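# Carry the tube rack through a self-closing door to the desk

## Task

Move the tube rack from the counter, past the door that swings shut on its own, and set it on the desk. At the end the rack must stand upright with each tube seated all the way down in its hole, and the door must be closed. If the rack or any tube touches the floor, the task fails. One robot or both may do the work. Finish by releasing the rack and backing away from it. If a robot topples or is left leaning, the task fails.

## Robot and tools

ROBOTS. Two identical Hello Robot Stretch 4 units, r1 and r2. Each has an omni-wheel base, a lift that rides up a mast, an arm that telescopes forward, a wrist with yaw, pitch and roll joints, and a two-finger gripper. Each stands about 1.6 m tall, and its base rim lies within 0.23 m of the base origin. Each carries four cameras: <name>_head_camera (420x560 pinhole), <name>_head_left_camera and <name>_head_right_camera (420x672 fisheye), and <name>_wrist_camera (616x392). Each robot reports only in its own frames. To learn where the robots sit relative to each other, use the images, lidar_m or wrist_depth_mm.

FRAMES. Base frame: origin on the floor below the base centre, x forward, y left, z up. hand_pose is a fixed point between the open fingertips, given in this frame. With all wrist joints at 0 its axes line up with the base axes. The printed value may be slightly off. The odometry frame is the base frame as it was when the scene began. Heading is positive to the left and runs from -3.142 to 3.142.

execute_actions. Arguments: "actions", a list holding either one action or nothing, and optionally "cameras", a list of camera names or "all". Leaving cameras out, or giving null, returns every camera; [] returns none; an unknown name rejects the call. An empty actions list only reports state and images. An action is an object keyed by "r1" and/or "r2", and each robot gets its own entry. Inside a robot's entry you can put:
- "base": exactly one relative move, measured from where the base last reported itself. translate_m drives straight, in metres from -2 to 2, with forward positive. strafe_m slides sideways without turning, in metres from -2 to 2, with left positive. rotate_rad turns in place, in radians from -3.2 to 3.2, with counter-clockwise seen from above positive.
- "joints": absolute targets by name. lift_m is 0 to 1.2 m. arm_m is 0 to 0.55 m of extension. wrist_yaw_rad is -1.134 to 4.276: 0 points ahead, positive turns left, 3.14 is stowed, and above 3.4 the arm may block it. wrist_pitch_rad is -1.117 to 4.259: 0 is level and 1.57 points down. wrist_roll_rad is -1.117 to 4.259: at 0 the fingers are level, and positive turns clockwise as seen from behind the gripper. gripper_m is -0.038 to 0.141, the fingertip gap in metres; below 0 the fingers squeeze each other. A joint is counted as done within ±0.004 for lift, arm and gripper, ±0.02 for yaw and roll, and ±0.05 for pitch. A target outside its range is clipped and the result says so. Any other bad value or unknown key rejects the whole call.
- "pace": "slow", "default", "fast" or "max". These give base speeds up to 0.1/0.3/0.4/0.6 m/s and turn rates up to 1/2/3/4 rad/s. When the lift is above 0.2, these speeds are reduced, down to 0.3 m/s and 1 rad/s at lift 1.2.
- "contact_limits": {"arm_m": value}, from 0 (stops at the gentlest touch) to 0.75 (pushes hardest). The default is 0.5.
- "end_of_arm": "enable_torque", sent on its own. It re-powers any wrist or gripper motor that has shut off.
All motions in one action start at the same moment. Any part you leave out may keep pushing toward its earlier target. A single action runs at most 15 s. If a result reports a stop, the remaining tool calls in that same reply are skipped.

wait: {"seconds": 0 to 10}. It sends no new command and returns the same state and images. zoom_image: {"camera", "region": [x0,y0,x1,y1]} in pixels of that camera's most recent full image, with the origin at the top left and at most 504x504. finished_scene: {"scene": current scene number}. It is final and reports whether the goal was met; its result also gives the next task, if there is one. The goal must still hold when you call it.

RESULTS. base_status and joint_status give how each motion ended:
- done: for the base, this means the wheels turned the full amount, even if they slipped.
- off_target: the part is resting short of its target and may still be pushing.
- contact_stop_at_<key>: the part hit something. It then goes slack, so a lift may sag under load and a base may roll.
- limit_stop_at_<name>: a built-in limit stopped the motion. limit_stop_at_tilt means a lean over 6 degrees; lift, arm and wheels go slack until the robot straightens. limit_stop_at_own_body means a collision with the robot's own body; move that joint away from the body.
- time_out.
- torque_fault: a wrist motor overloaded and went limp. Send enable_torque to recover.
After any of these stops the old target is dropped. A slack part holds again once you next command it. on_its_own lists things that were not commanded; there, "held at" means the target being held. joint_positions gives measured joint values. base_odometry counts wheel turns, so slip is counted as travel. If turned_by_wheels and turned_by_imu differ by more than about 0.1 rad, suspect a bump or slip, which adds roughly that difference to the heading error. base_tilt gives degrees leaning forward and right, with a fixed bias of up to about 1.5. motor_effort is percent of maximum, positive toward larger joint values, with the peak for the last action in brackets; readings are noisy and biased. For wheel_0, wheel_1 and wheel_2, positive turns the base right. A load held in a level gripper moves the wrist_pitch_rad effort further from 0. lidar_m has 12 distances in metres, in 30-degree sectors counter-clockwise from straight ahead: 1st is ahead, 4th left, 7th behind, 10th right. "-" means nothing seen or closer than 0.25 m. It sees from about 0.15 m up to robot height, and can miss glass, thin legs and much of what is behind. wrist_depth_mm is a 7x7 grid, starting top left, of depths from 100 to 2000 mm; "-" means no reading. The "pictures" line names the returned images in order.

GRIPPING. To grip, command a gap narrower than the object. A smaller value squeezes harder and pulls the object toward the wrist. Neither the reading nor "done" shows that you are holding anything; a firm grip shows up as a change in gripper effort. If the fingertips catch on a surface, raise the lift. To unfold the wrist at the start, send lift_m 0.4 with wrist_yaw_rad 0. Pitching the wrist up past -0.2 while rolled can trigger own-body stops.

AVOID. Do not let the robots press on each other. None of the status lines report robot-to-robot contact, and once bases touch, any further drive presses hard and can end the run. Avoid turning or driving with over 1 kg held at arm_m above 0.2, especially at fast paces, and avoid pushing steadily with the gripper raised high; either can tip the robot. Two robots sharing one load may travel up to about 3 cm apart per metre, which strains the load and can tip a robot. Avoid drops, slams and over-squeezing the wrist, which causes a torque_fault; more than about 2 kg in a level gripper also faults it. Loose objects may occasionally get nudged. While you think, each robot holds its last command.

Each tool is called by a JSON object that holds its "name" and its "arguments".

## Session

{"name": "execute_actions", "arguments": {"actions": []}}

Scene clock: 0.00 s.
r1.base_odometry: x=+0.000 y=+0.000 heading=+0.000 (m, m, rad; r1's odometry frame)
r1.turned_by_wheels: +0.000 (rad since the last result)
r1.turned_by_imu: +0.000 (rad since the last result)
r1.base_tilt: forward=-0.1 right=-0.6 (deg)
r1.lidar_m: 0.70 0.68 0.77 1.13 1.42 1.00 1.31 1.28 1.35 1.06 1.04 0.90
r1.base_status: not commanded
r1.joint_positions: lift_m=+0.231 arm_m=-0.002 wrist_yaw_rad=+3.097 wrist_pitch_rad=+0.017 wrist_roll_rad=-0.004 gripper_m=+0.057
r1.joint_status: not commanded
r1.motor_effort: lift_m=+18 arm_m=+0 wrist_yaw_rad=+0 wrist_pitch_rad=-7 wrist_roll_rad=-4 gripper_m=-3 wheel_0=+0 wheel_1=+0 wheel_2=+0 (%)
r1.hand_pose: x=-0.1153 y=+0.1002 z=+0.4045 quat_wxyz=(+0.022, -0.009, -0.002, +1.000) (m; r1's base frame)
r1.wrist_depth_mm: - 139 1430 1618 1808 - - / - 123 188 1618 1576 1336 1308 / - 128 181 1576 1863 - - / 132 138 285 1661 1756 - - / 1182 1336 1430 1618 1756 - - / 1182 1281 195 1618 200 1756 1756 / 1025 960 1118 138 1078 1098 1138
r2.base_odometry: x=+0.000 y=+0.000 heading=+0.000 (m, m, rad; r2's odometry frame)
r2.turned_by_wheels: +0.000 (rad since the last result)
r2.turned_by_imu: +0.000 (rad since the last result)
r2.base_tilt: forward=-0.9 right=-0.1 (deg)
r2.lidar_m: 1.03 0.77 0.74 0.81 0.67 0.66 0.74 1.09 1.80 1.93 2.47 2.39
r2.base_status: not commanded
r2.joint_positions: lift_m=+0.223 arm_m=+0.000 wrist_yaw_rad=+3.108 wrist_pitch_rad=+0.011 wrist_roll_rad=+0.009 gripper_m=+0.057
r2.joint_status: not commanded
r2.motor_effort: lift_m=+19 arm_m=-1 wrist_yaw_rad=+0 wrist_pitch_rad=-9 wrist_roll_rad=-1 gripper_m=-3 wheel_0=+0 wheel_1=+0 wheel_2=+0 (%)
r2.hand_pose: x=-0.1145 y=+0.0972 z=+0.3979 quat_wxyz=(+0.017, -0.005, +0.005, +1.000) (m; r2's base frame)
r2.wrist_depth_mm: - 137 1025 917 788 691 627 / - 120 166 931 788 707 634 / - 123 166 917 798 699 634 / 136 137 259 931 798 699 634 / 1499 1336 1098 904 788 699 627 / 1366 1281 192 904 195 699 627 / 976 931 991 147 768 676 627
pictures: r1_head_camera, r1_head_left_camera, r1_head_right_camera, r1_wrist_camera, r2_head_camera, r2_head_left_camera, r2_head_right_camera, r2_wrist_camera
Images, in order (width x height): r1_head_camera 420x560, r1_head_left_camera 420x672, r1_head_right_camera 420x672, r1_wrist_camera 616x392, r2_head_camera 420x560, r2_head_left_camera 420x672, r2_head_right_camera 420x672, r2_wrist_camera 616x392.

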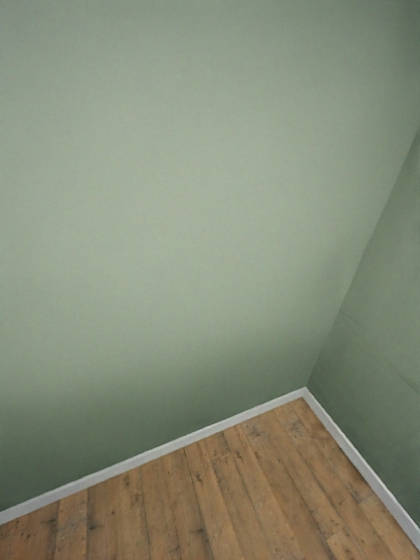

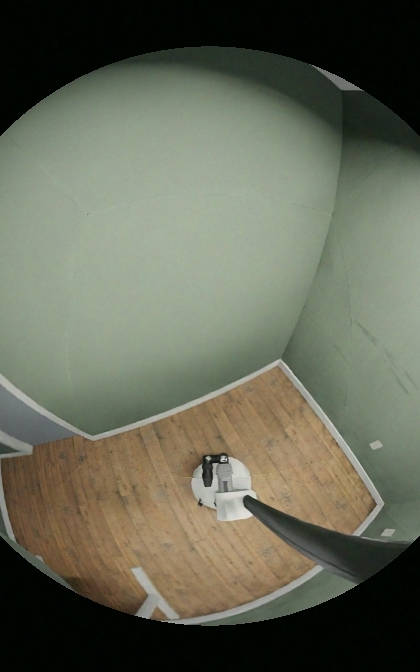

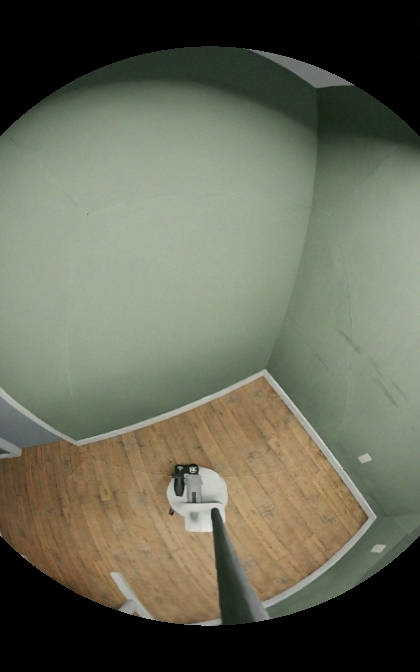

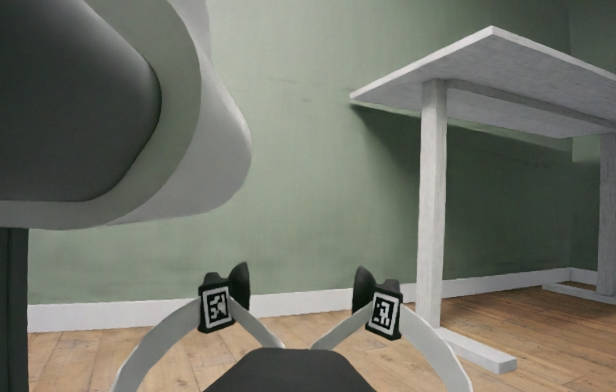

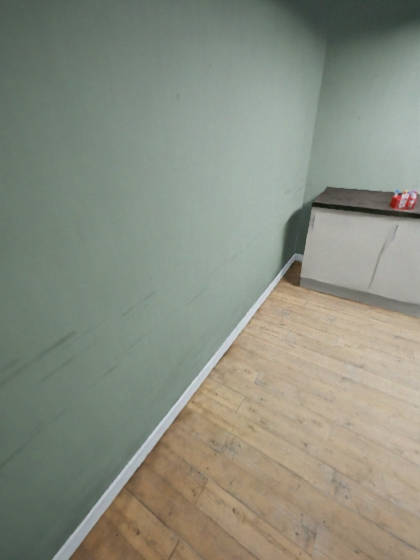

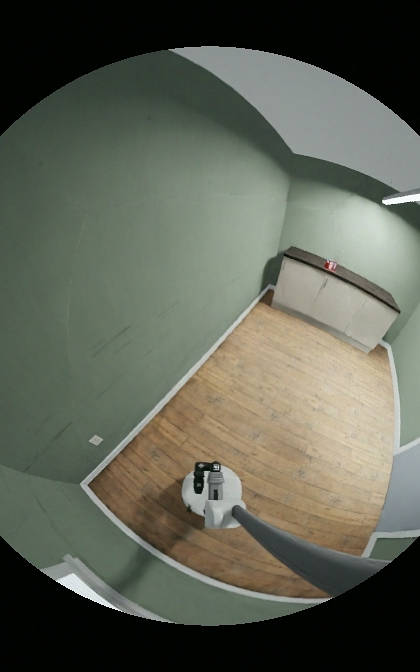

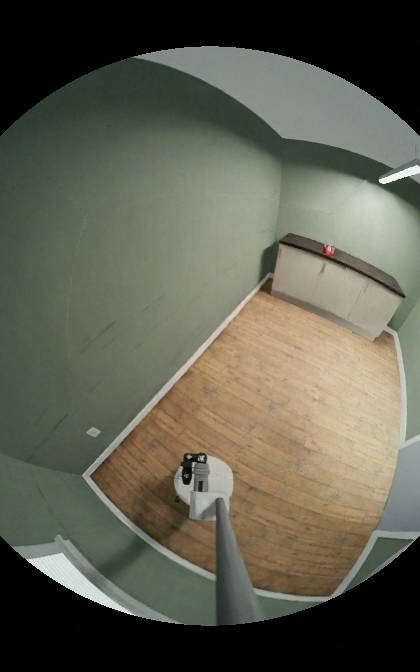

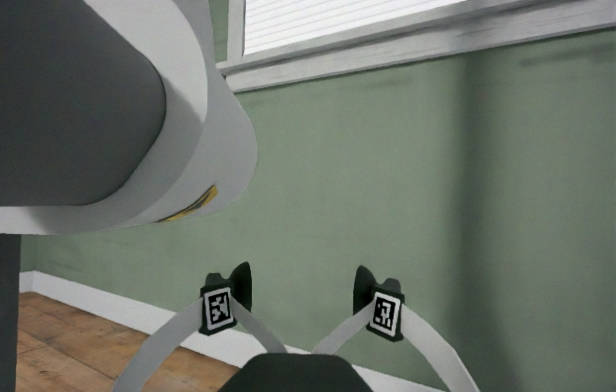

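{"name": "execute_actions", "arguments": {"actions": [{"r1":{"base":{"rotate_rad":1.9}},"r2":{"base":{"rotate_rad":-0.62},"joints":{"lift_m":0.5,"wrist_yaw_rad":0}}}], "cameras": ["r1_head_camera","r1_head_left_camera","r2_head_camera","r2_head_left_camera"]}}

Scene clock: 8.23 s.
r1.base_odometry: x=+0.000 y=+0.000 heading=+1.900 (m, m, rad; r1's odometry frame)
r1.turned_by_wheels: +1.900 (rad since the last result)
r1.turned_by_imu: +1.861 (rad since the last result)
r1.base_tilt: forward=-0.2 right=-0.5 (deg)
r1.lidar_m: 2.11 1.01 1.14 1.28 1.31 1.14 1.06 1.07 0.75 0.67 0.71 0.93
r1.base_status: done
r1.joint_positions: lift_m=+0.231 arm_m=-0.002 wrist_yaw_rad=+3.097 wrist_pitch_rad=+0.017 wrist_roll_rad=-0.004 gripper_m=+0.057
r1.joint_status: not commanded
r1.motor_effort: lift_m=+18(18) arm_m=+0(0) wrist_yaw_rad=+1(1) wrist_pitch_rad=-7(7) wrist_roll_rad=-4(4) gripper_m=-5(3) wheel_0=-2(6) wheel_1=-2(6) wheel_2=-2(7) (%)
r1.hand_pose: x=-0.1153 y=+0.1002 z=+0.4045 quat_wxyz=(+0.022, -0.009, -0.002, +1.000) (m; r1's base frame)
r1.wrist_depth_mm: - 139 1205 1255 1281 1308 1336 / - 123 189 1255 1281 1281 1308 / - 128 182 1229 1255 1255 1336 / 132 138 287 1229 1229 1281 1308 / 1160 1160 1205 1229 1281 1308 1336 / 1098 1138 194 1205 202 1308 1308 / 1025 960 1098 139 1060 1078 1182
r2.base_odometry: x=+0.000 y=+0.000 heading=-0.620 (m, m, rad; r2's odometry frame)
r2.turned_by_wheels: -0.620 (rad since the last result)
r2.turned_by_imu: -0.625 (rad since the last result)
r2.base_tilt: forward=-0.8 right=+0.0 (deg)
r2.lidar_m: 2.38 1.12 0.79 0.75 0.77 0.70 0.66 0.69 0.98 1.80 1.89 2.51
r2.base_status: done
r2.joint_positions: lift_m=+0.500 arm_m=+0.000 wrist_yaw_rad=+0.001 wrist_pitch_rad=+0.011 wrist_roll_rad=+0.009 gripper_m=+0.057
r2.joint_status: all done
r2.motor_effort: lift_m=+23(23) arm_m=-1(1) wrist_yaw_rad=-1(6) wrist_pitch_rad=-8(8) wrist_roll_rad=-1(0) gripper_m=-7(3) wheel_0=+3(5) wheel_1=+2(7) wheel_2=+2(6) (%)
r2.hand_pose: x=+0.4594 y=-0.0873 z=+0.6747 quat_wxyz=(+1.000, +0.004, +0.005, +0.000) (m; r2's base frame)
r2.wrist_depth_mm: 1229 1863 - - - - - / 1229 1863 - - - - - / 1229 1983 - - - - - / 1255 1921 - - - - - / 1255 1921 - - - - - / 1255 1863 192 - 195 - - / 1281 1430 1661 147 1576 1708 1708
pictures: r1_head_camera, r1_head_left_camera, r2_head_camera, r2_head_left_camera
Images, in order (width x height): r1_head_camera 420x560, r1_head_left_camera 420x672, r2_head_camera 420x560, r2_head_left_camera 420x672.

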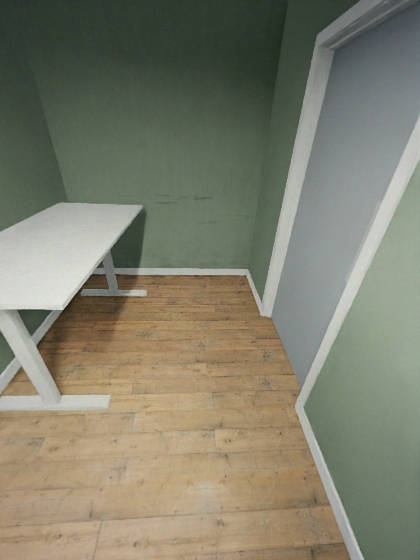

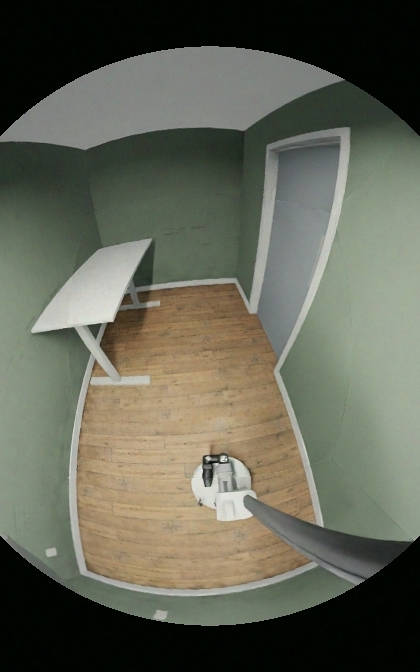

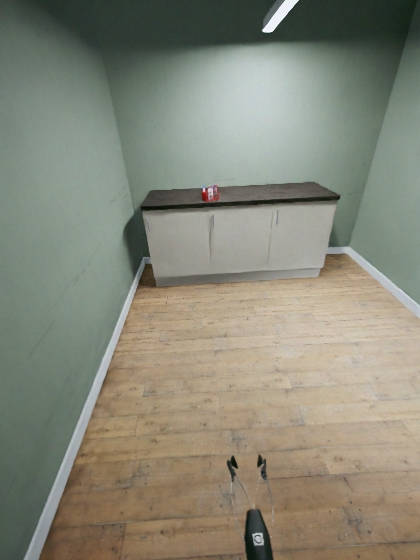

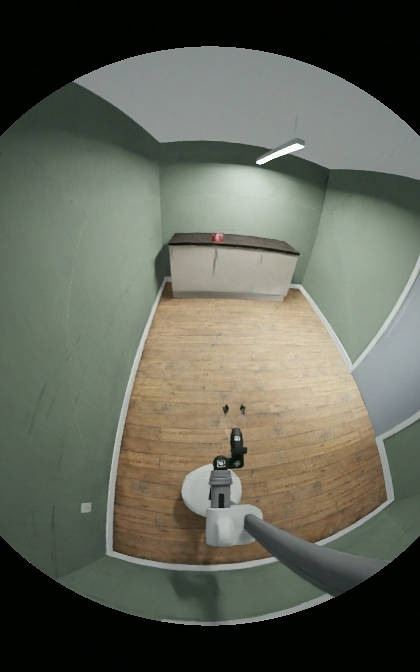

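{"name": "execute_actions", "arguments": {"actions": [{"r1":{"base":{"translate_m":1.2}},"r2":{"base":{"translate_m":1.6},"joints":{"lift_m":1.05,"wrist_pitch_rad":0.4,"gripper_m":0.14}}}], "cameras": ["r1_head_right_camera","r2_head_camera","r2_wrist_camera"]}}

{"name": "execute_actions", "arguments": {"actions": [{"r1":{"base":{"rotate_rad":3.14}}}], "cameras": ["r1_head_left_camera"]}}

Scene clock: 18.97 s.
r1.base_odometry: x=-0.388 y=+1.136 heading=+1.900 (m, m, rad; r1's odometry frame)
r1.turned_by_wheels: +0.000 (rad since the last result)
r1.turned_by_imu: -0.003 (rad since the last result)
r1.base_tilt: forward=-0.3 right=-0.5 (deg)
r1.lidar_m: 1.46 0.94 0.64 0.59 0.62 1.84 2.25 0.95 0.61 0.66 0.69 0.89
r1.base_status: done
r1.joint_positions: lift_m=+0.231 arm_m=-0.002 wrist_yaw_rad=+3.097 wrist_pitch_rad=+0.017 wrist_roll_rad=-0.004 gripper_m=+0.057
r1.joint_status: not commanded
r1.motor_effort: lift_m=+18(18) arm_m=+0(0) wrist_yaw_rad=+1(0) wrist_pitch_rad=-7(6) wrist_roll_rad=-5(4) gripper_m=-4(3) wheel_0=+0(5) wheel_1=-1(5) wheel_2=+1(10) (%)
r1.hand_pose: x=-0.1153 y=+0.1002 z=+0.4045 quat_wxyz=(+0.022, -0.009, -0.002, +1.000) (m; r1's base frame)
r1.wrist_depth_mm: - 139 - - - - 1708 / - 123 188 - - - 1661 / - 128 182 - - - 1661 / 132 139 289 - - - 1756 / 1205 - - - - - 1661 / 1229 1499 195 1661 201 1661 1537 / 1025 976 1098 138 1078 1078 1160
r2.base_odometry: x=+1.303 y=-0.929 heading=-0.620 (m, m, rad; r2's odometry frame)
r2.turned_by_wheels: +0.000 (rad since the last result)
r2.turned_by_imu: -0.006 (rad since the last result)
r2.base_tilt: forward=-0.8 right=+0.0 (deg)
r2.lidar_m: 0.79 0.83 0.85 0.79 0.83 1.14 2.29 2.37 1.84 1.76 1.21 0.84
r2.base_status: done
r2.joint_positions: lift_m=+1.050 arm_m=+0.000 wrist_yaw_rad=+0.000 wrist_pitch_rad=+0.402 wrist_roll_rad=+0.009 gripper_m=+0.140
r2.joint_status: all done
r2.motor_effort: lift_m=+21(27) arm_m=+0(1) wrist_yaw_rad=-1(3) wrist_pitch_rad=-5(6) wrist_roll_rad=-1(1) gripper_m=+0(2) wheel_0=+0(6) wheel_1=-1(7) wheel_2=+1(10) (%)
r2.hand_pose: x=+0.4364 y=-0.0874 z=+1.1152 quat_wxyz=(+0.980, +0.004, +0.200, -0.001) (m; r2's base frame)
r2.wrist_depth_mm: 1118 1118 1118 1098 1118 1098 1118 / 1205 1160 1160 1182 1182 1182 1160 / 1229 1229 1229 1229 1255 1229 1255 / 866 891 854 750 946 960 991 / 668 683 707 699 691 691 707 / 723 210 715 732 715 723 741 / 778 778 778 145 809 798 809
pictures: r1_head_right_camera, r2_head_camera, r2_wrist_camera
Images, in order (width x height): r1_head_right_camera 420x672, r2_head_camera 420x560, r2_wrist_camera 616x392.

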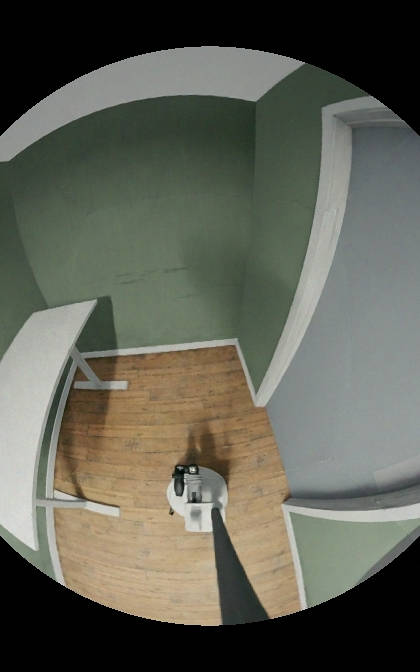

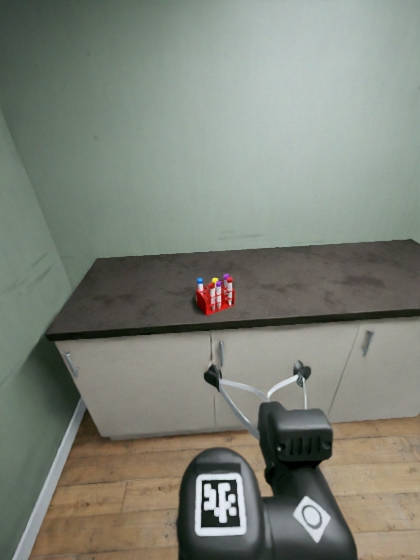

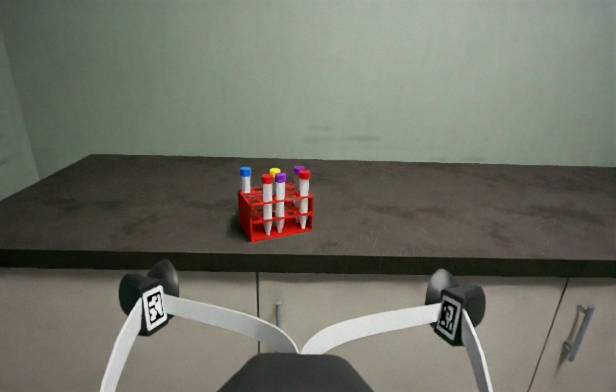

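Scene clock: 21.83 s.
r1.base_odometry: x=-0.388 y=+1.136 heading=-1.244 (m, m, rad; r1's odometry frame)
r1.turned_by_wheels: +3.140 (rad since the last result)
r1.turned_by_imu: +3.075 (rad since the last result)
r1.base_tilt: forward=-0.2 right=-0.6 (deg)
r1.lidar_m: 2.24 0.95 0.64 0.66 0.69 0.89 1.47 0.95 0.64 0.58 0.61 1.83
r1.base_status: done
r1.joint_positions: lift_m=+0.231 arm_m=-0.002 wrist_yaw_rad=+3.097 wrist_pitch_rad=+0.017 wrist_roll_rad=-0.004 gripper_m=+0.057
r1.joint_status: not commanded
r1.motor_effort: lift_m=+18(18) arm_m=+0(0) wrist_yaw_rad=+0(0) wrist_pitch_rad=-8(7) wrist_roll_rad=-4(4) gripper_m=-4(3) wheel_0=-2(6) wheel_1=-1(7) wheel_2=-1(7) (%)
r1.hand_pose: x=-0.1153 y=+0.1002 z=+0.4045 quat_wxyz=(+0.022, -0.009, -0.002, +1.000) (m; r1's base frame)
r1.wrist_depth_mm: - 139 1618 1661 1576 891 809 / - 124 188 1661 1537 891 788 / - 128 181 1708 1618 891 768 / 132 138 285 1661 1576 878 768 / 1499 1537 1618 1576 1537 866 750 / 1464 1499 195 1576 202 866 759 / 1008 960 1118 139 1078 854 759
r2.base_odometry: x=+1.303 y=-0.929 heading=-0.620 (m, m, rad; r2's odometry frame)
r2.turned_by_wheels: +0.000 (rad since the last result)
r2.turned_by_imu: -0.001 (rad since the last result)
r2.base_tilt: forward=-0.8 right=+0.0 (deg)
r2.lidar_m: 0.80 0.82 0.84 0.79 0.82 1.13 2.28 2.36 1.83 1.78 1.22 0.85
r2.base_status: not commanded
r2.joint_positions: lift_m=+1.050 arm_m=+0.000 wrist_yaw_rad=+0.000 wrist_pitch_rad=+0.402 wrist_roll_rad=+0.009 gripper_m=+0.140
r2.joint_status: not commanded
r2.motor_effort: lift_m=+21(21) arm_m=-1(1) wrist_yaw_rad=-1(1) wrist_pitch_rad=-7(6) wrist_roll_rad=-2(0) gripper_m=-2(1) wheel_0=+0(0) wheel_1=-1(1) wheel_2=+1(1) (%)
r2.hand_pose: x=+0.4364 y=-0.0874 z=+1.1152 quat_wxyz=(+0.980, +0.004, +0.200, -0.001) (m; r2's base frame)
r2.wrist_depth_mm: 1098 1098 1098 1118 1098 1118 1098 / 1160 1160 1182 1160 1182 1182 1182 / 1255 1205 1229 1205 1229 1229 1255 / 878 891 854 759 946 946 976 / 683 683 699 707 683 691 699 / 732 209 715 723 715 723 750 / 778 778 768 144 798 788 798
pictures: r1_head_left_camera
Images, in order (width x height): r1_head_left_camera 420x672.

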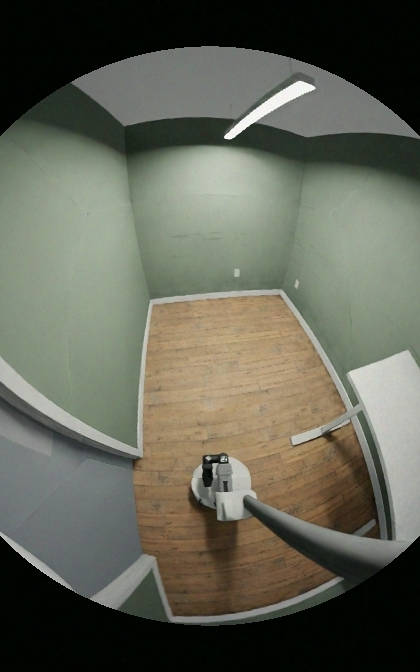

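{"name": "execute_actions", "arguments": {"actions": [{"r1":{"base":{"translate_m":-0.13}},"r2":{"base":{"strafe_m":-0.5},"joints":{"wrist_yaw_rad":1.88,"wrist_pitch_rad":0.283,"lift_m":0.93}}}], "cameras": []}}

{"name": "execute_actions", "arguments": {"actions": [{"r1":{"base":{"strafe_m":0.85},"pace":"slow"},"r2":{"base":{"translate_m":0.3},"joints":{"arm_m":0.5},"pace":"slow"}}], "cameras": ["r1_head_left_camera","r2_head_camera","r2_wrist_camera"]}}

Scene clock: 41.77 s.
r1.base_odometry: x=-0.429 y=+1.259 heading=-1.244 (m, m, rad; r1's odometry frame)
r1.turned_by_wheels: +0.000 (rad since the last result)
r1.turned_by_imu: +0.001 (rad since the last result)
r1.base_tilt: forward=-0.2 right=-0.5 (deg)
r1.lidar_m: 2.37 0.93 0.69 0.66 0.67 0.79 1.34 0.95 0.65 0.59 0.61 1.83
r1.base_status: done
r1.joint_positions: lift_m=+0.231 arm_m=-0.002 wrist_yaw_rad=+3.097 wrist_pitch_rad=+0.017 wrist_roll_rad=-0.004 gripper_m=+0.057
r1.joint_status: not commanded
r1.motor_effort: lift_m=+18(19) arm_m=+0(0) wrist_yaw_rad=+1(1) wrist_pitch_rad=-6(6) wrist_roll_rad=-4(3) gripper_m=-2(4) wheel_0=-2(6) wheel_1=-2(6) wheel_2=-2(8) (%)
r1.hand_pose: x=-0.1153 y=+0.1002 z=+0.4045 quat_wxyz=(+0.022, -0.009, -0.002, +1.000) (m; r1's base frame)
r1.wrist_depth_mm: - 139 1464 1537 1576 904 732 / - 123 188 1499 1537 891 723 / - 128 181 1576 1537 891 723 / 132 138 287 1537 1537 891 732 / 1366 1430 1464 1537 1464 878 723 / 1366 1464 195 1464 201 878 723 / 1025 960 1118 138 1078 768 715
r2.base_odometry: x=+1.013 y=-1.336 heading=-0.619 (m, m, rad; r2's odometry frame)
r2.turned_by_wheels: +0.000 (rad since the last result)
r2.turned_by_imu: -0.001 (rad since the last result)
r2.base_tilt: forward=-0.8 right=-0.1 (deg)
r2.lidar_m: 0.81 0.82 1.13 1.29 1.34 1.83 2.27 1.88 1.34 1.28 1.32 0.86
r2.base_status: done
r2.joint_positions: lift_m=+0.930 arm_m=+0.000 wrist_yaw_rad=+1.880 wrist_pitch_rad=+0.286 wrist_roll_rad=+0.009 gripper_m=+0.140
r2.joint_status: all done
r2.motor_effort: lift_m=+15(19) arm_m=-1(1) wrist_yaw_rad=+1(7) wrist_pitch_rad=-6(13) wrist_roll_rad=-2(1) gripper_m=+1(0) wheel_0=+0(9) wheel_1=+2(6) wheel_2=+0(1) (%)
r2.hand_pose: x=+0.1700 y=+0.2903 z=+1.0273 quat_wxyz=(+0.584, -0.112, +0.088, +0.799) (m; r2's base frame)
r2.wrist_depth_mm: 1499 1366 1308 1205 1118 1060 991 / 1576 1464 1308 1255 1138 1098 1025 / 1618 1537 1397 1308 1182 1118 1060 / 1808 1576 1430 1336 1281 1182 1118 / 1863 1618 1537 1397 1308 1205 1138 / 1863 210 1537 1430 1336 1182 1160 / 1618 1537 1618 145 1397 1281 1229
pictures: none
No camera images: the call's "cameras" was empty. Leave "cameras" out to get every camera's image.

action 0: r1: "base": strafe_m = 0.85 would last too long for one action: at the pace "slow" strafe_m can be at most 0.78 in either direction: name a faster pace, or command the rest in another action

{"name": "execute_actions", "arguments": {"actions": [{"r1":{"base":{"strafe_m":1.0}},"r2":{"base":{"translate_m":0.28},"joints":{"arm_m":0.5},"pace":"slow"}}], "cameras": ["r1_head_left_camera","r2_head_camera","r2_wrist_camera"]}}

Scene clock: 49.77 s.
r1.base_odometry: x=+0.517 y=+1.580 heading=-1.244 (m, m, rad; r1's odometry frame)
r1.turned_by_wheels: +0.000 (rad since the last result)
r1.turned_by_imu: +0.005 (rad since the last result)
r1.base_tilt: forward=-0.2 right=-0.5 (deg)
r1.lidar_m: 0.75 1.32 1.29 0.25 0.25 - 0.25 0.36 1.71 1.59 0.41 0.37
r1.base_status: done
r1.joint_positions: lift_m=+0.231 arm_m=-0.002 wrist_yaw_rad=+3.097 wrist_pitch_rad=+0.017 wrist_roll_rad=-0.004 gripper_m=+0.057
r1.joint_status: not commanded
r1.motor_effort: lift_m=+18(18) arm_m=+0(0) wrist_yaw_rad=+0(2) wrist_pitch_rad=-7(7) wrist_roll_rad=-4(4) gripper_m=-3(2) wheel_0=-6(19) wheel_1=+5(23) wheel_2=+4(6) (%)
r1.hand_pose: x=-0.1153 y=+0.1002 z=+0.4045 quat_wxyz=(+0.022, -0.009, -0.002, +1.000) (m; r1's base frame)
r1.wrist_depth_mm: - 139 353 312 260 223 - / - 123 188 310 260 222 200 / - 128 182 309 259 222 200 / 131 138 285 307 257 220 200 / 683 492 373 304 256 219 198 / 691 492 194 301 201 218 196 / 683 449 382 139 253 211 -
r2.base_odometry: x=+1.241 y=-1.498 heading=-0.619 (m, m, rad; r2's odometry frame)
r2.turned_by_wheels: +0.000 (rad since the last result)
r2.turned_by_imu: -0.003 (rad since the last result)
r2.base_tilt: forward=-0.8 right=+0.0 (deg)
r2.lidar_m: 0.53 0.56 0.77 1.29 1.35 1.81 2.56 1.25 1.31 1.26 0.83 0.57
r2.base_status: done
r2.joint_positions: lift_m=+0.930 arm_m=+0.499 wrist_yaw_rad=+1.880 wrist_pitch_rad=+0.286 wrist_roll_rad=+0.009 gripper_m=+0.140
r2.joint_status: all done
r2.motor_effort: lift_m=+15(15) arm_m=+5(6) wrist_yaw_rad=+0(0) wrist_pitch_rad=-9(7) wrist_roll_rad=+0(1) gripper_m=-1(2) wheel_0=+2(6) wheel_1=+2(1) wheel_2=-2(5) (%)
r2.hand_pose: x=+0.6692 y=+0.2903 z=+1.0273 quat_wxyz=(+0.584, -0.112, +0.088, +0.799) (m; r2's base frame)
r2.wrist_depth_mm: 1537 1430 1308 1229 1118 1078 1008 / 1618 1499 1397 1281 1182 1118 1042 / 1708 1576 1430 1308 1229 1160 1078 / 1808 1618 1499 1397 917 946 1042 / 1863 1661 1499 484 539 591 597 / 1983 210 1618 379 368 389 436 / 1618 1576 342 144 334 325 340
pictures: r1_head_left_camera, r2_head_camera, r2_wrist_camera
Images, in order (width x height): r1_head_left_camera 420x672, r2_head_camera 420x560, r2_wrist_camera 616x392.

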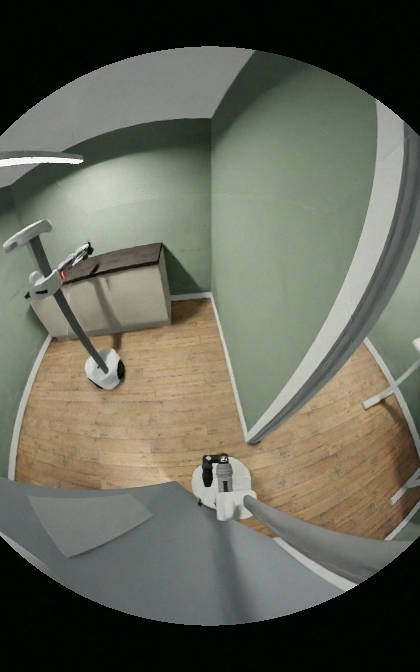

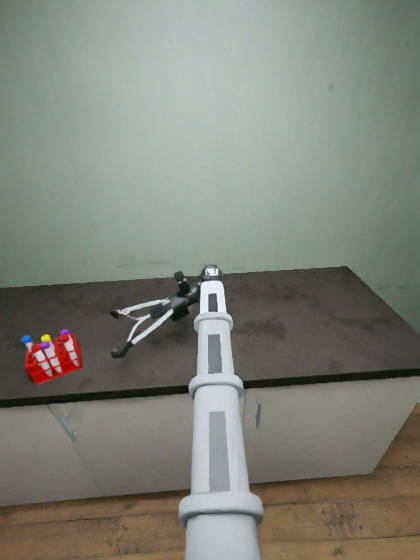

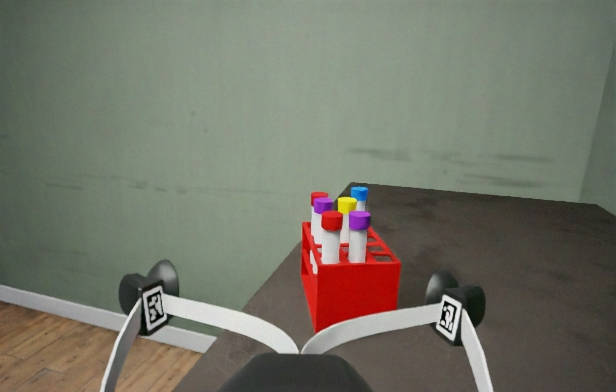

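{"name": "execute_actions", "arguments": {"actions": [{"r1":{"base":{"strafe_m":0.42},"pace":"slow"},"r2":{"base":{"strafe_m":0.016},"joints":{"arm_m":0.548,"lift_m":0.84},"pace":"slow"}}], "cameras": ["r2_wrist_camera"]}}

{"name": "execute_actions", "arguments": {"actions": [{"r1":{"base":{"translate_m":-0.22},"pace":"slow"}}], "cameras": ["r1_head_left_camera"]}}

Scene clock: 61.83 s.
r1.base_odometry: x=+0.915 y=+1.714 heading=-1.244 (m, m, rad; r1's odometry frame)
r1.turned_by_wheels: +0.001 (rad since the last result)
r1.turned_by_imu: +0.001 (rad since the last result)
r1.base_tilt: forward=-0.3 right=-0.5 (deg)
r1.lidar_m: 1.60 1.01 1.23 1.92 1.95 1.54 0.25 0.26 0.57 2.00 0.69 0.89
r1.base_status: done
r1.joint_positions: lift_m=+0.231 arm_m=-0.002 wrist_yaw_rad=+3.097 wrist_pitch_rad=+0.017 wrist_roll_rad=-0.004 gripper_m=+0.057
r1.joint_status: not commanded
r1.motor_effort: lift_m=+18(18) arm_m=+0(0) wrist_yaw_rad=+0(1) wrist_pitch_rad=-8(8) wrist_roll_rad=-4(4) gripper_m=-4(5) wheel_0=-5(14) wheel_1=+6(12) wheel_2=+5(5) (%)
r1.hand_pose: x=-0.1153 y=+0.1002 z=+0.4045 quat_wxyz=(+0.022, -0.009, -0.002, +1.000) (m; r1's base frame)
r1.wrist_depth_mm: - 139 319 1661 1708 1863 1863 / - 124 188 1661 1708 1756 1808 / - 129 181 1708 1661 1756 1863 / 132 138 287 1661 1756 1708 1808 / 418 368 329 1618 1708 1756 1808 / 418 366 194 1499 201 1808 1756 / 415 351 329 138 1098 1078 1182
r2.base_odometry: x=+1.250 y=-1.485 heading=-0.619 (m, m, rad; r2's odometry frame)
r2.turned_by_wheels: +0.000 (rad since the last result)
r2.turned_by_imu: -0.003 (rad since the last result)
r2.base_tilt: forward=-0.8 right=+0.0 (deg)
r2.lidar_m: 0.55 0.55 0.76 1.28 1.34 1.80 2.55 1.03 1.36 1.27 0.83 0.57
r2.base_status: done
r2.joint_positions: lift_m=+0.840 arm_m=+0.547 wrist_yaw_rad=+1.880 wrist_pitch_rad=+0.286 wrist_roll_rad=+0.009 gripper_m=+0.140
r2.joint_status: all done
r2.motor_effort: lift_m=+14(14) arm_m=+5(5) wrist_yaw_rad=+0(0) wrist_pitch_rad=-8(7) wrist_roll_rad=-1(1) gripper_m=-2(2) wheel_0=-3(7) wheel_1=+3(3) wheel_2=+0(2) (%)
r2.hand_pose: x=+0.7172 y=+0.2903 z=+0.9373 quat_wxyz=(+0.584, -0.112, +0.088, +0.799) (m; r2's base frame)
r2.wrist_depth_mm: 1576 1430 1281 1182 1118 1060 1008 / 1618 1499 1336 1255 1182 1098 1042 / 1708 1537 1430 382 1205 1138 1078 / 1756 1618 1464 342 559 569 585 / 1863 1661 342 349 355 359 364 / 1863 210 239 256 235 237 265 / 196 191 201 144 204 198 207
pictures: r2_wrist_camera
Images, in order (width x height): r2_wrist_camera 616x392.

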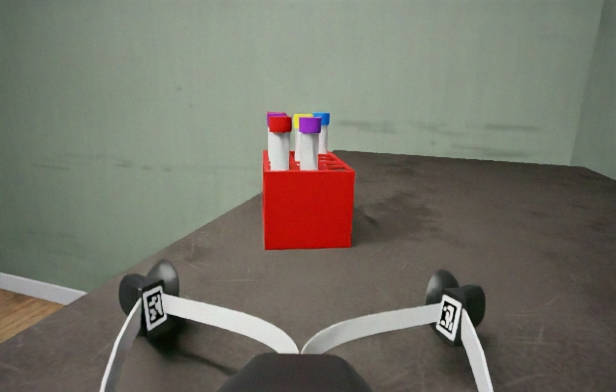

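Scene clock: 65.30 s.
r1.base_odometry: x=+0.845 y=+1.922 heading=-1.244 (m, m, rad; r1's odometry frame)
r1.turned_by_wheels: +0.000 (rad since the last result)
r1.turned_by_imu: +0.002 (rad since the last result)
r1.base_tilt: forward=-0.2 right=-0.5 (deg)
r1.lidar_m: 1.84 1.19 2.03 1.90 1.94 0.25 1.35 0.25 0.36 2.01 0.82 0.92
r1.base_status: done
r1.joint_positions: lift_m=+0.231 arm_m=-0.002 wrist_yaw_rad=+3.097 wrist_pitch_rad=+0.017 wrist_roll_rad=-0.004 gripper_m=+0.057
r1.joint_status: not commanded
r1.motor_effort: lift_m=+18(18) arm_m=+0(0) wrist_yaw_rad=+1(1) wrist_pitch_rad=-7(7) wrist_roll_rad=-4(4) gripper_m=-4(4) wheel_0=-5(8) wheel_1=-7(8) wheel_2=+7(12) (%)
r1.hand_pose: x=-0.1153 y=+0.1002 z=+0.4045 quat_wxyz=(+0.022, -0.009, -0.002, +1.000) (m; r1's base frame)
r1.wrist_depth_mm: - 139 322 315 1430 1537 1576 / - 124 188 317 1464 1464 1576 / - 128 182 317 1537 1537 1576 / 132 138 287 314 1430 1576 1576 / 347 338 324 314 1464 1499 1576 / 347 334 194 310 201 1537 1576 / 345 330 322 138 1008 1098 1182
r2.base_odometry: x=+1.250 y=-1.485 heading=-0.619 (m, m, rad; r2's odometry frame)
r2.turned_by_wheels: +0.000 (rad since the last result)
r2.turned_by_imu: -0.001 (rad since the last result)
r2.base_tilt: forward=-0.7 right=+0.0 (deg)
r2.lidar_m: 0.55 0.56 0.74 1.28 1.32 1.82 2.56 1.21 1.35 1.28 0.83 0.58
r2.base_status: not commanded
r2.joint_positions: lift_m=+0.840 arm_m=+0.547 wrist_yaw_rad=+1.880 wrist_pitch_rad=+0.286 wrist_roll_rad=+0.009 gripper_m=+0.140
r2.joint_status: not commanded
r2.motor_effort: lift_m=+14(14) arm_m=+5(5) wrist_yaw_rad=+0(0) wrist_pitch_rad=-8(8) wrist_roll_rad=-1(1) gripper_m=+3(1) wheel_0=-3(3) wheel_1=+3(2) wheel_2=+0(0) (%)
r2.hand_pose: x=+0.7172 y=+0.2903 z=+0.9373 quat_wxyz=(+0.584, -0.112, +0.088, +0.799) (m; r2's base frame)
r2.wrist_depth_mm: 1499 1430 1308 1205 1138 1060 991 / 1576 1430 1366 1281 1182 1098 1042 / 1756 1537 1397 382 1229 1118 1060 / 1756 1618 1430 342 559 574 591 / 1863 1661 343 349 355 359 364 / 1808 209 239 256 235 236 264 / 197 191 201 144 205 198 208
pictures: r1_head_left_camera
Images, in order (width x height): r1_head_left_camera 420x672.

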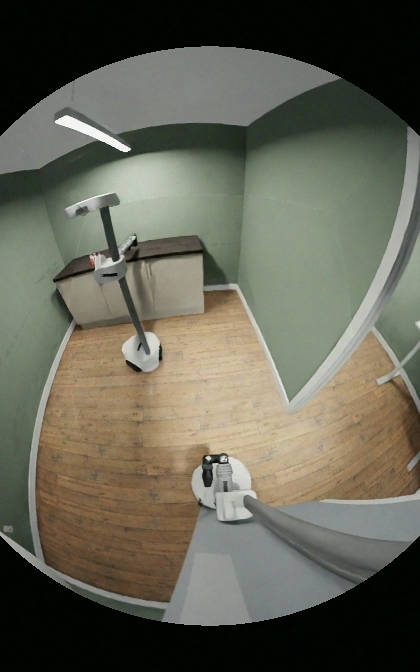

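{"name": "execute_actions", "arguments": {"actions": [{"r1":{"base":{"strafe_m":-0.05},"pace":"slow"},"r2":{"base":{"strafe_m":0.09},"joints":{"arm_m":0.52,"lift_m":0.852},"pace":"slow"}}], "cameras": ["r2_wrist_camera"]}}

{"name": "execute_actions", "arguments": {"actions": [{"r2":{"base":{"strafe_m":0.085},"joints":{"arm_m":0.492},"pace":"slow"}}], "cameras": ["r2_wrist_camera"]}}

Scene clock: 72.27 s.
r1.base_odometry: x=+0.797 y=+1.906 heading=-1.244 (m, m, rad; r1's odometry frame)
r1.turned_by_wheels: +0.000 (rad since the last result)
r1.turned_by_imu: +0.001 (rad since the last result)
r1.base_tilt: forward=-0.1 right=-0.5 (deg)
r1.lidar_m: 1.84 1.27 2.08 1.94 0.26 0.25 - 0.25 0.36 1.96 0.77 0.84
r1.base_status: done
r1.joint_positions: lift_m=+0.231 arm_m=-0.002 wrist_yaw_rad=+3.097 wrist_pitch_rad=+0.017 wrist_roll_rad=-0.004 gripper_m=+0.057
r1.joint_status: not commanded
r1.motor_effort: lift_m=+18(18) arm_m=+0(0) wrist_yaw_rad=+1(1) wrist_pitch_rad=-7(8) wrist_roll_rad=-4(4) gripper_m=-6(5) wheel_0=+2(5) wheel_1=-5(10) wheel_2=+5(5) (%)
r1.hand_pose: x=-0.1153 y=+0.1002 z=+0.4045 quat_wxyz=(+0.022, -0.009, -0.002, +1.000) (m; r1's base frame)
r1.wrist_depth_mm: - 139 325 317 304 1537 1537 / - 124 188 317 304 1499 1537 / - 128 181 314 303 1537 1576 / 132 138 287 314 301 1499 1576 / 349 340 324 312 298 1576 1537 / 351 336 194 312 201 1499 1537 / 349 330 322 138 300 1098 1182
r2.base_odometry: x=+1.302 y=-1.412 heading=-0.619 (m, m, rad; r2's odometry frame)
r2.turned_by_wheels: +0.000 (rad since the last result)
r2.turned_by_imu: -0.002 (rad since the last result)
r2.base_tilt: forward=-0.8 right=-0.1 (deg)
r2.lidar_m: 0.54 0.56 0.74 1.20 1.24 1.67 2.57 1.27 1.43 1.37 0.80 0.56
r2.base_status: done
r2.joint_positions: lift_m=+0.852 arm_m=+0.521 wrist_yaw_rad=+1.880 wrist_pitch_rad=+0.286 wrist_roll_rad=+0.009 gripper_m=+0.140
r2.joint_status: all done
r2.motor_effort: lift_m=+23(22) arm_m=-5(5) wrist_yaw_rad=+0(1) wrist_pitch_rad=-7(7) wrist_roll_rad=-2(1) gripper_m=-1(2) wheel_0=-3(6) wheel_1=+2(1) wheel_2=+0(0) (%)
r2.hand_pose: x=+0.6909 y=+0.2903 z=+0.9486 quat_wxyz=(+0.584, -0.112, +0.088, +0.799) (m; r2's base frame)
r2.wrist_depth_mm: 1397 1308 1205 1118 1060 976 931 / 1464 1366 1281 1160 1078 1008 960 / 1618 1430 1281 1182 1118 1042 991 / 1661 1464 1366 253 609 615 640 / 1756 1499 345 255 382 389 397 / 1808 209 255 264 254 255 286 / 223 210 216 144 221 213 224
pictures: r2_wrist_camera
Images, in order (width x height): r2_wrist_camera 616x392.

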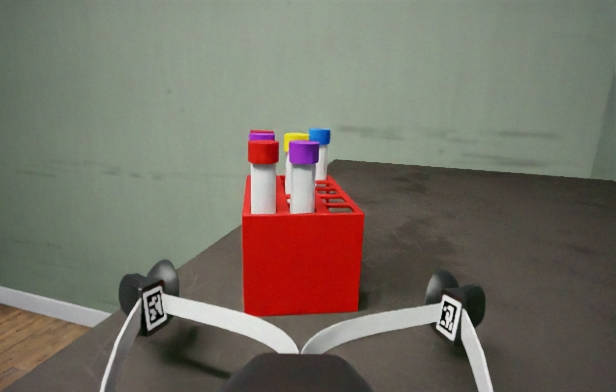

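Scene clock: 74.27 s.
r1.base_odometry: x=+0.797 y=+1.906 heading=-1.244 (m, m, rad; r1's odometry frame)
r1.turned_by_wheels: +0.000 (rad since the last result)
r1.turned_by_imu: +0.000 (rad since the last result)
r1.base_tilt: forward=-0.2 right=-0.5 (deg)
r1.lidar_m: 1.83 1.32 1.48 1.95 0.26 0.25 - 0.25 0.37 1.97 0.79 0.83
r1.base_status: not commanded
r1.joint_positions: lift_m=+0.231 arm_m=-0.002 wrist_yaw_rad=+3.097 wrist_pitch_rad=+0.017 wrist_roll_rad=-0.004 gripper_m=+0.057
r1.joint_status: not commanded
r1.motor_effort: lift_m=+18(18) arm_m=+0(0) wrist_yaw_rad=+1(0) wrist_pitch_rad=-6(7) wrist_roll_rad=-5(4) gripper_m=-4(3) wheel_0=+1(2) wheel_1=-5(5) wheel_2=+5(5) (%)
r1.hand_pose: x=-0.1153 y=+0.1002 z=+0.4045 quat_wxyz=(+0.022, -0.009, -0.002, +1.000) (m; r1's base frame)
r1.wrist_depth_mm: - 139 324 317 304 1464 1537 / - 124 188 317 304 1464 1537 / - 128 182 312 304 1499 1537 / 132 138 285 314 301 1464 1576 / 351 340 322 310 301 1576 1499 / 349 336 195 309 201 1499 1537 / 349 330 324 138 300 1098 1182
r2.base_odometry: x=+1.351 y=-1.343 heading=-0.619 (m, m, rad; r2's odometry frame)
r2.turned_by_wheels: +0.000 (rad since the last result)
r2.turned_by_imu: -0.001 (rad since the last result)
r2.base_tilt: forward=-0.8 right=+0.0 (deg)
r2.lidar_m: 0.53 0.55 0.76 1.10 1.16 1.58 2.56 1.32 1.52 1.45 0.81 0.56
r2.base_status: done
r2.joint_positions: lift_m=+0.852 arm_m=+0.493 wrist_yaw_rad=+1.880 wrist_pitch_rad=+0.286 wrist_roll_rad=+0.009 gripper_m=+0.140
r2.joint_status: all done
r2.motor_effort: lift_m=+23(23) arm_m=-5(4) wrist_yaw_rad=-1(2) wrist_pitch_rad=-8(7) wrist_roll_rad=+0(0) gripper_m=+0(1) wheel_0=-2(5) wheel_1=+1(6) wheel_2=+0(0) (%)
r2.hand_pose: x=+0.6629 y=+0.2903 z=+0.9486 quat_wxyz=(+0.584, -0.112, +0.088, +0.799) (m; r2's base frame)
r2.wrist_depth_mm: 1308 1229 1118 1025 960 917 866 / 1397 1255 1138 1078 1008 931 904 / 1464 1308 1205 1098 1025 960 917 / 1499 1397 1255 176 609 621 634 / 1576 1430 347 179 382 389 394 / 1618 210 178 178 187 256 286 / 1499 207 208 144 205 213 224
pictures: r2_wrist_camera
Images, in order (width x height): r2_wrist_camera 616x392.

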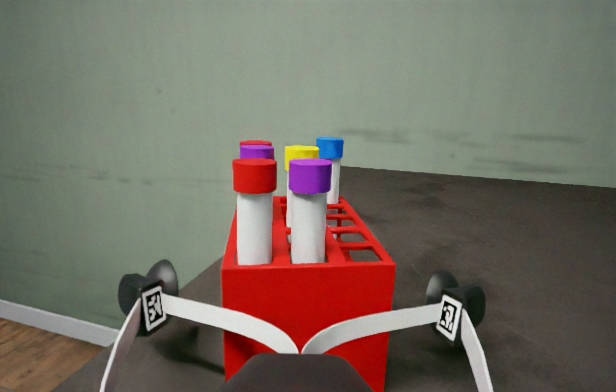

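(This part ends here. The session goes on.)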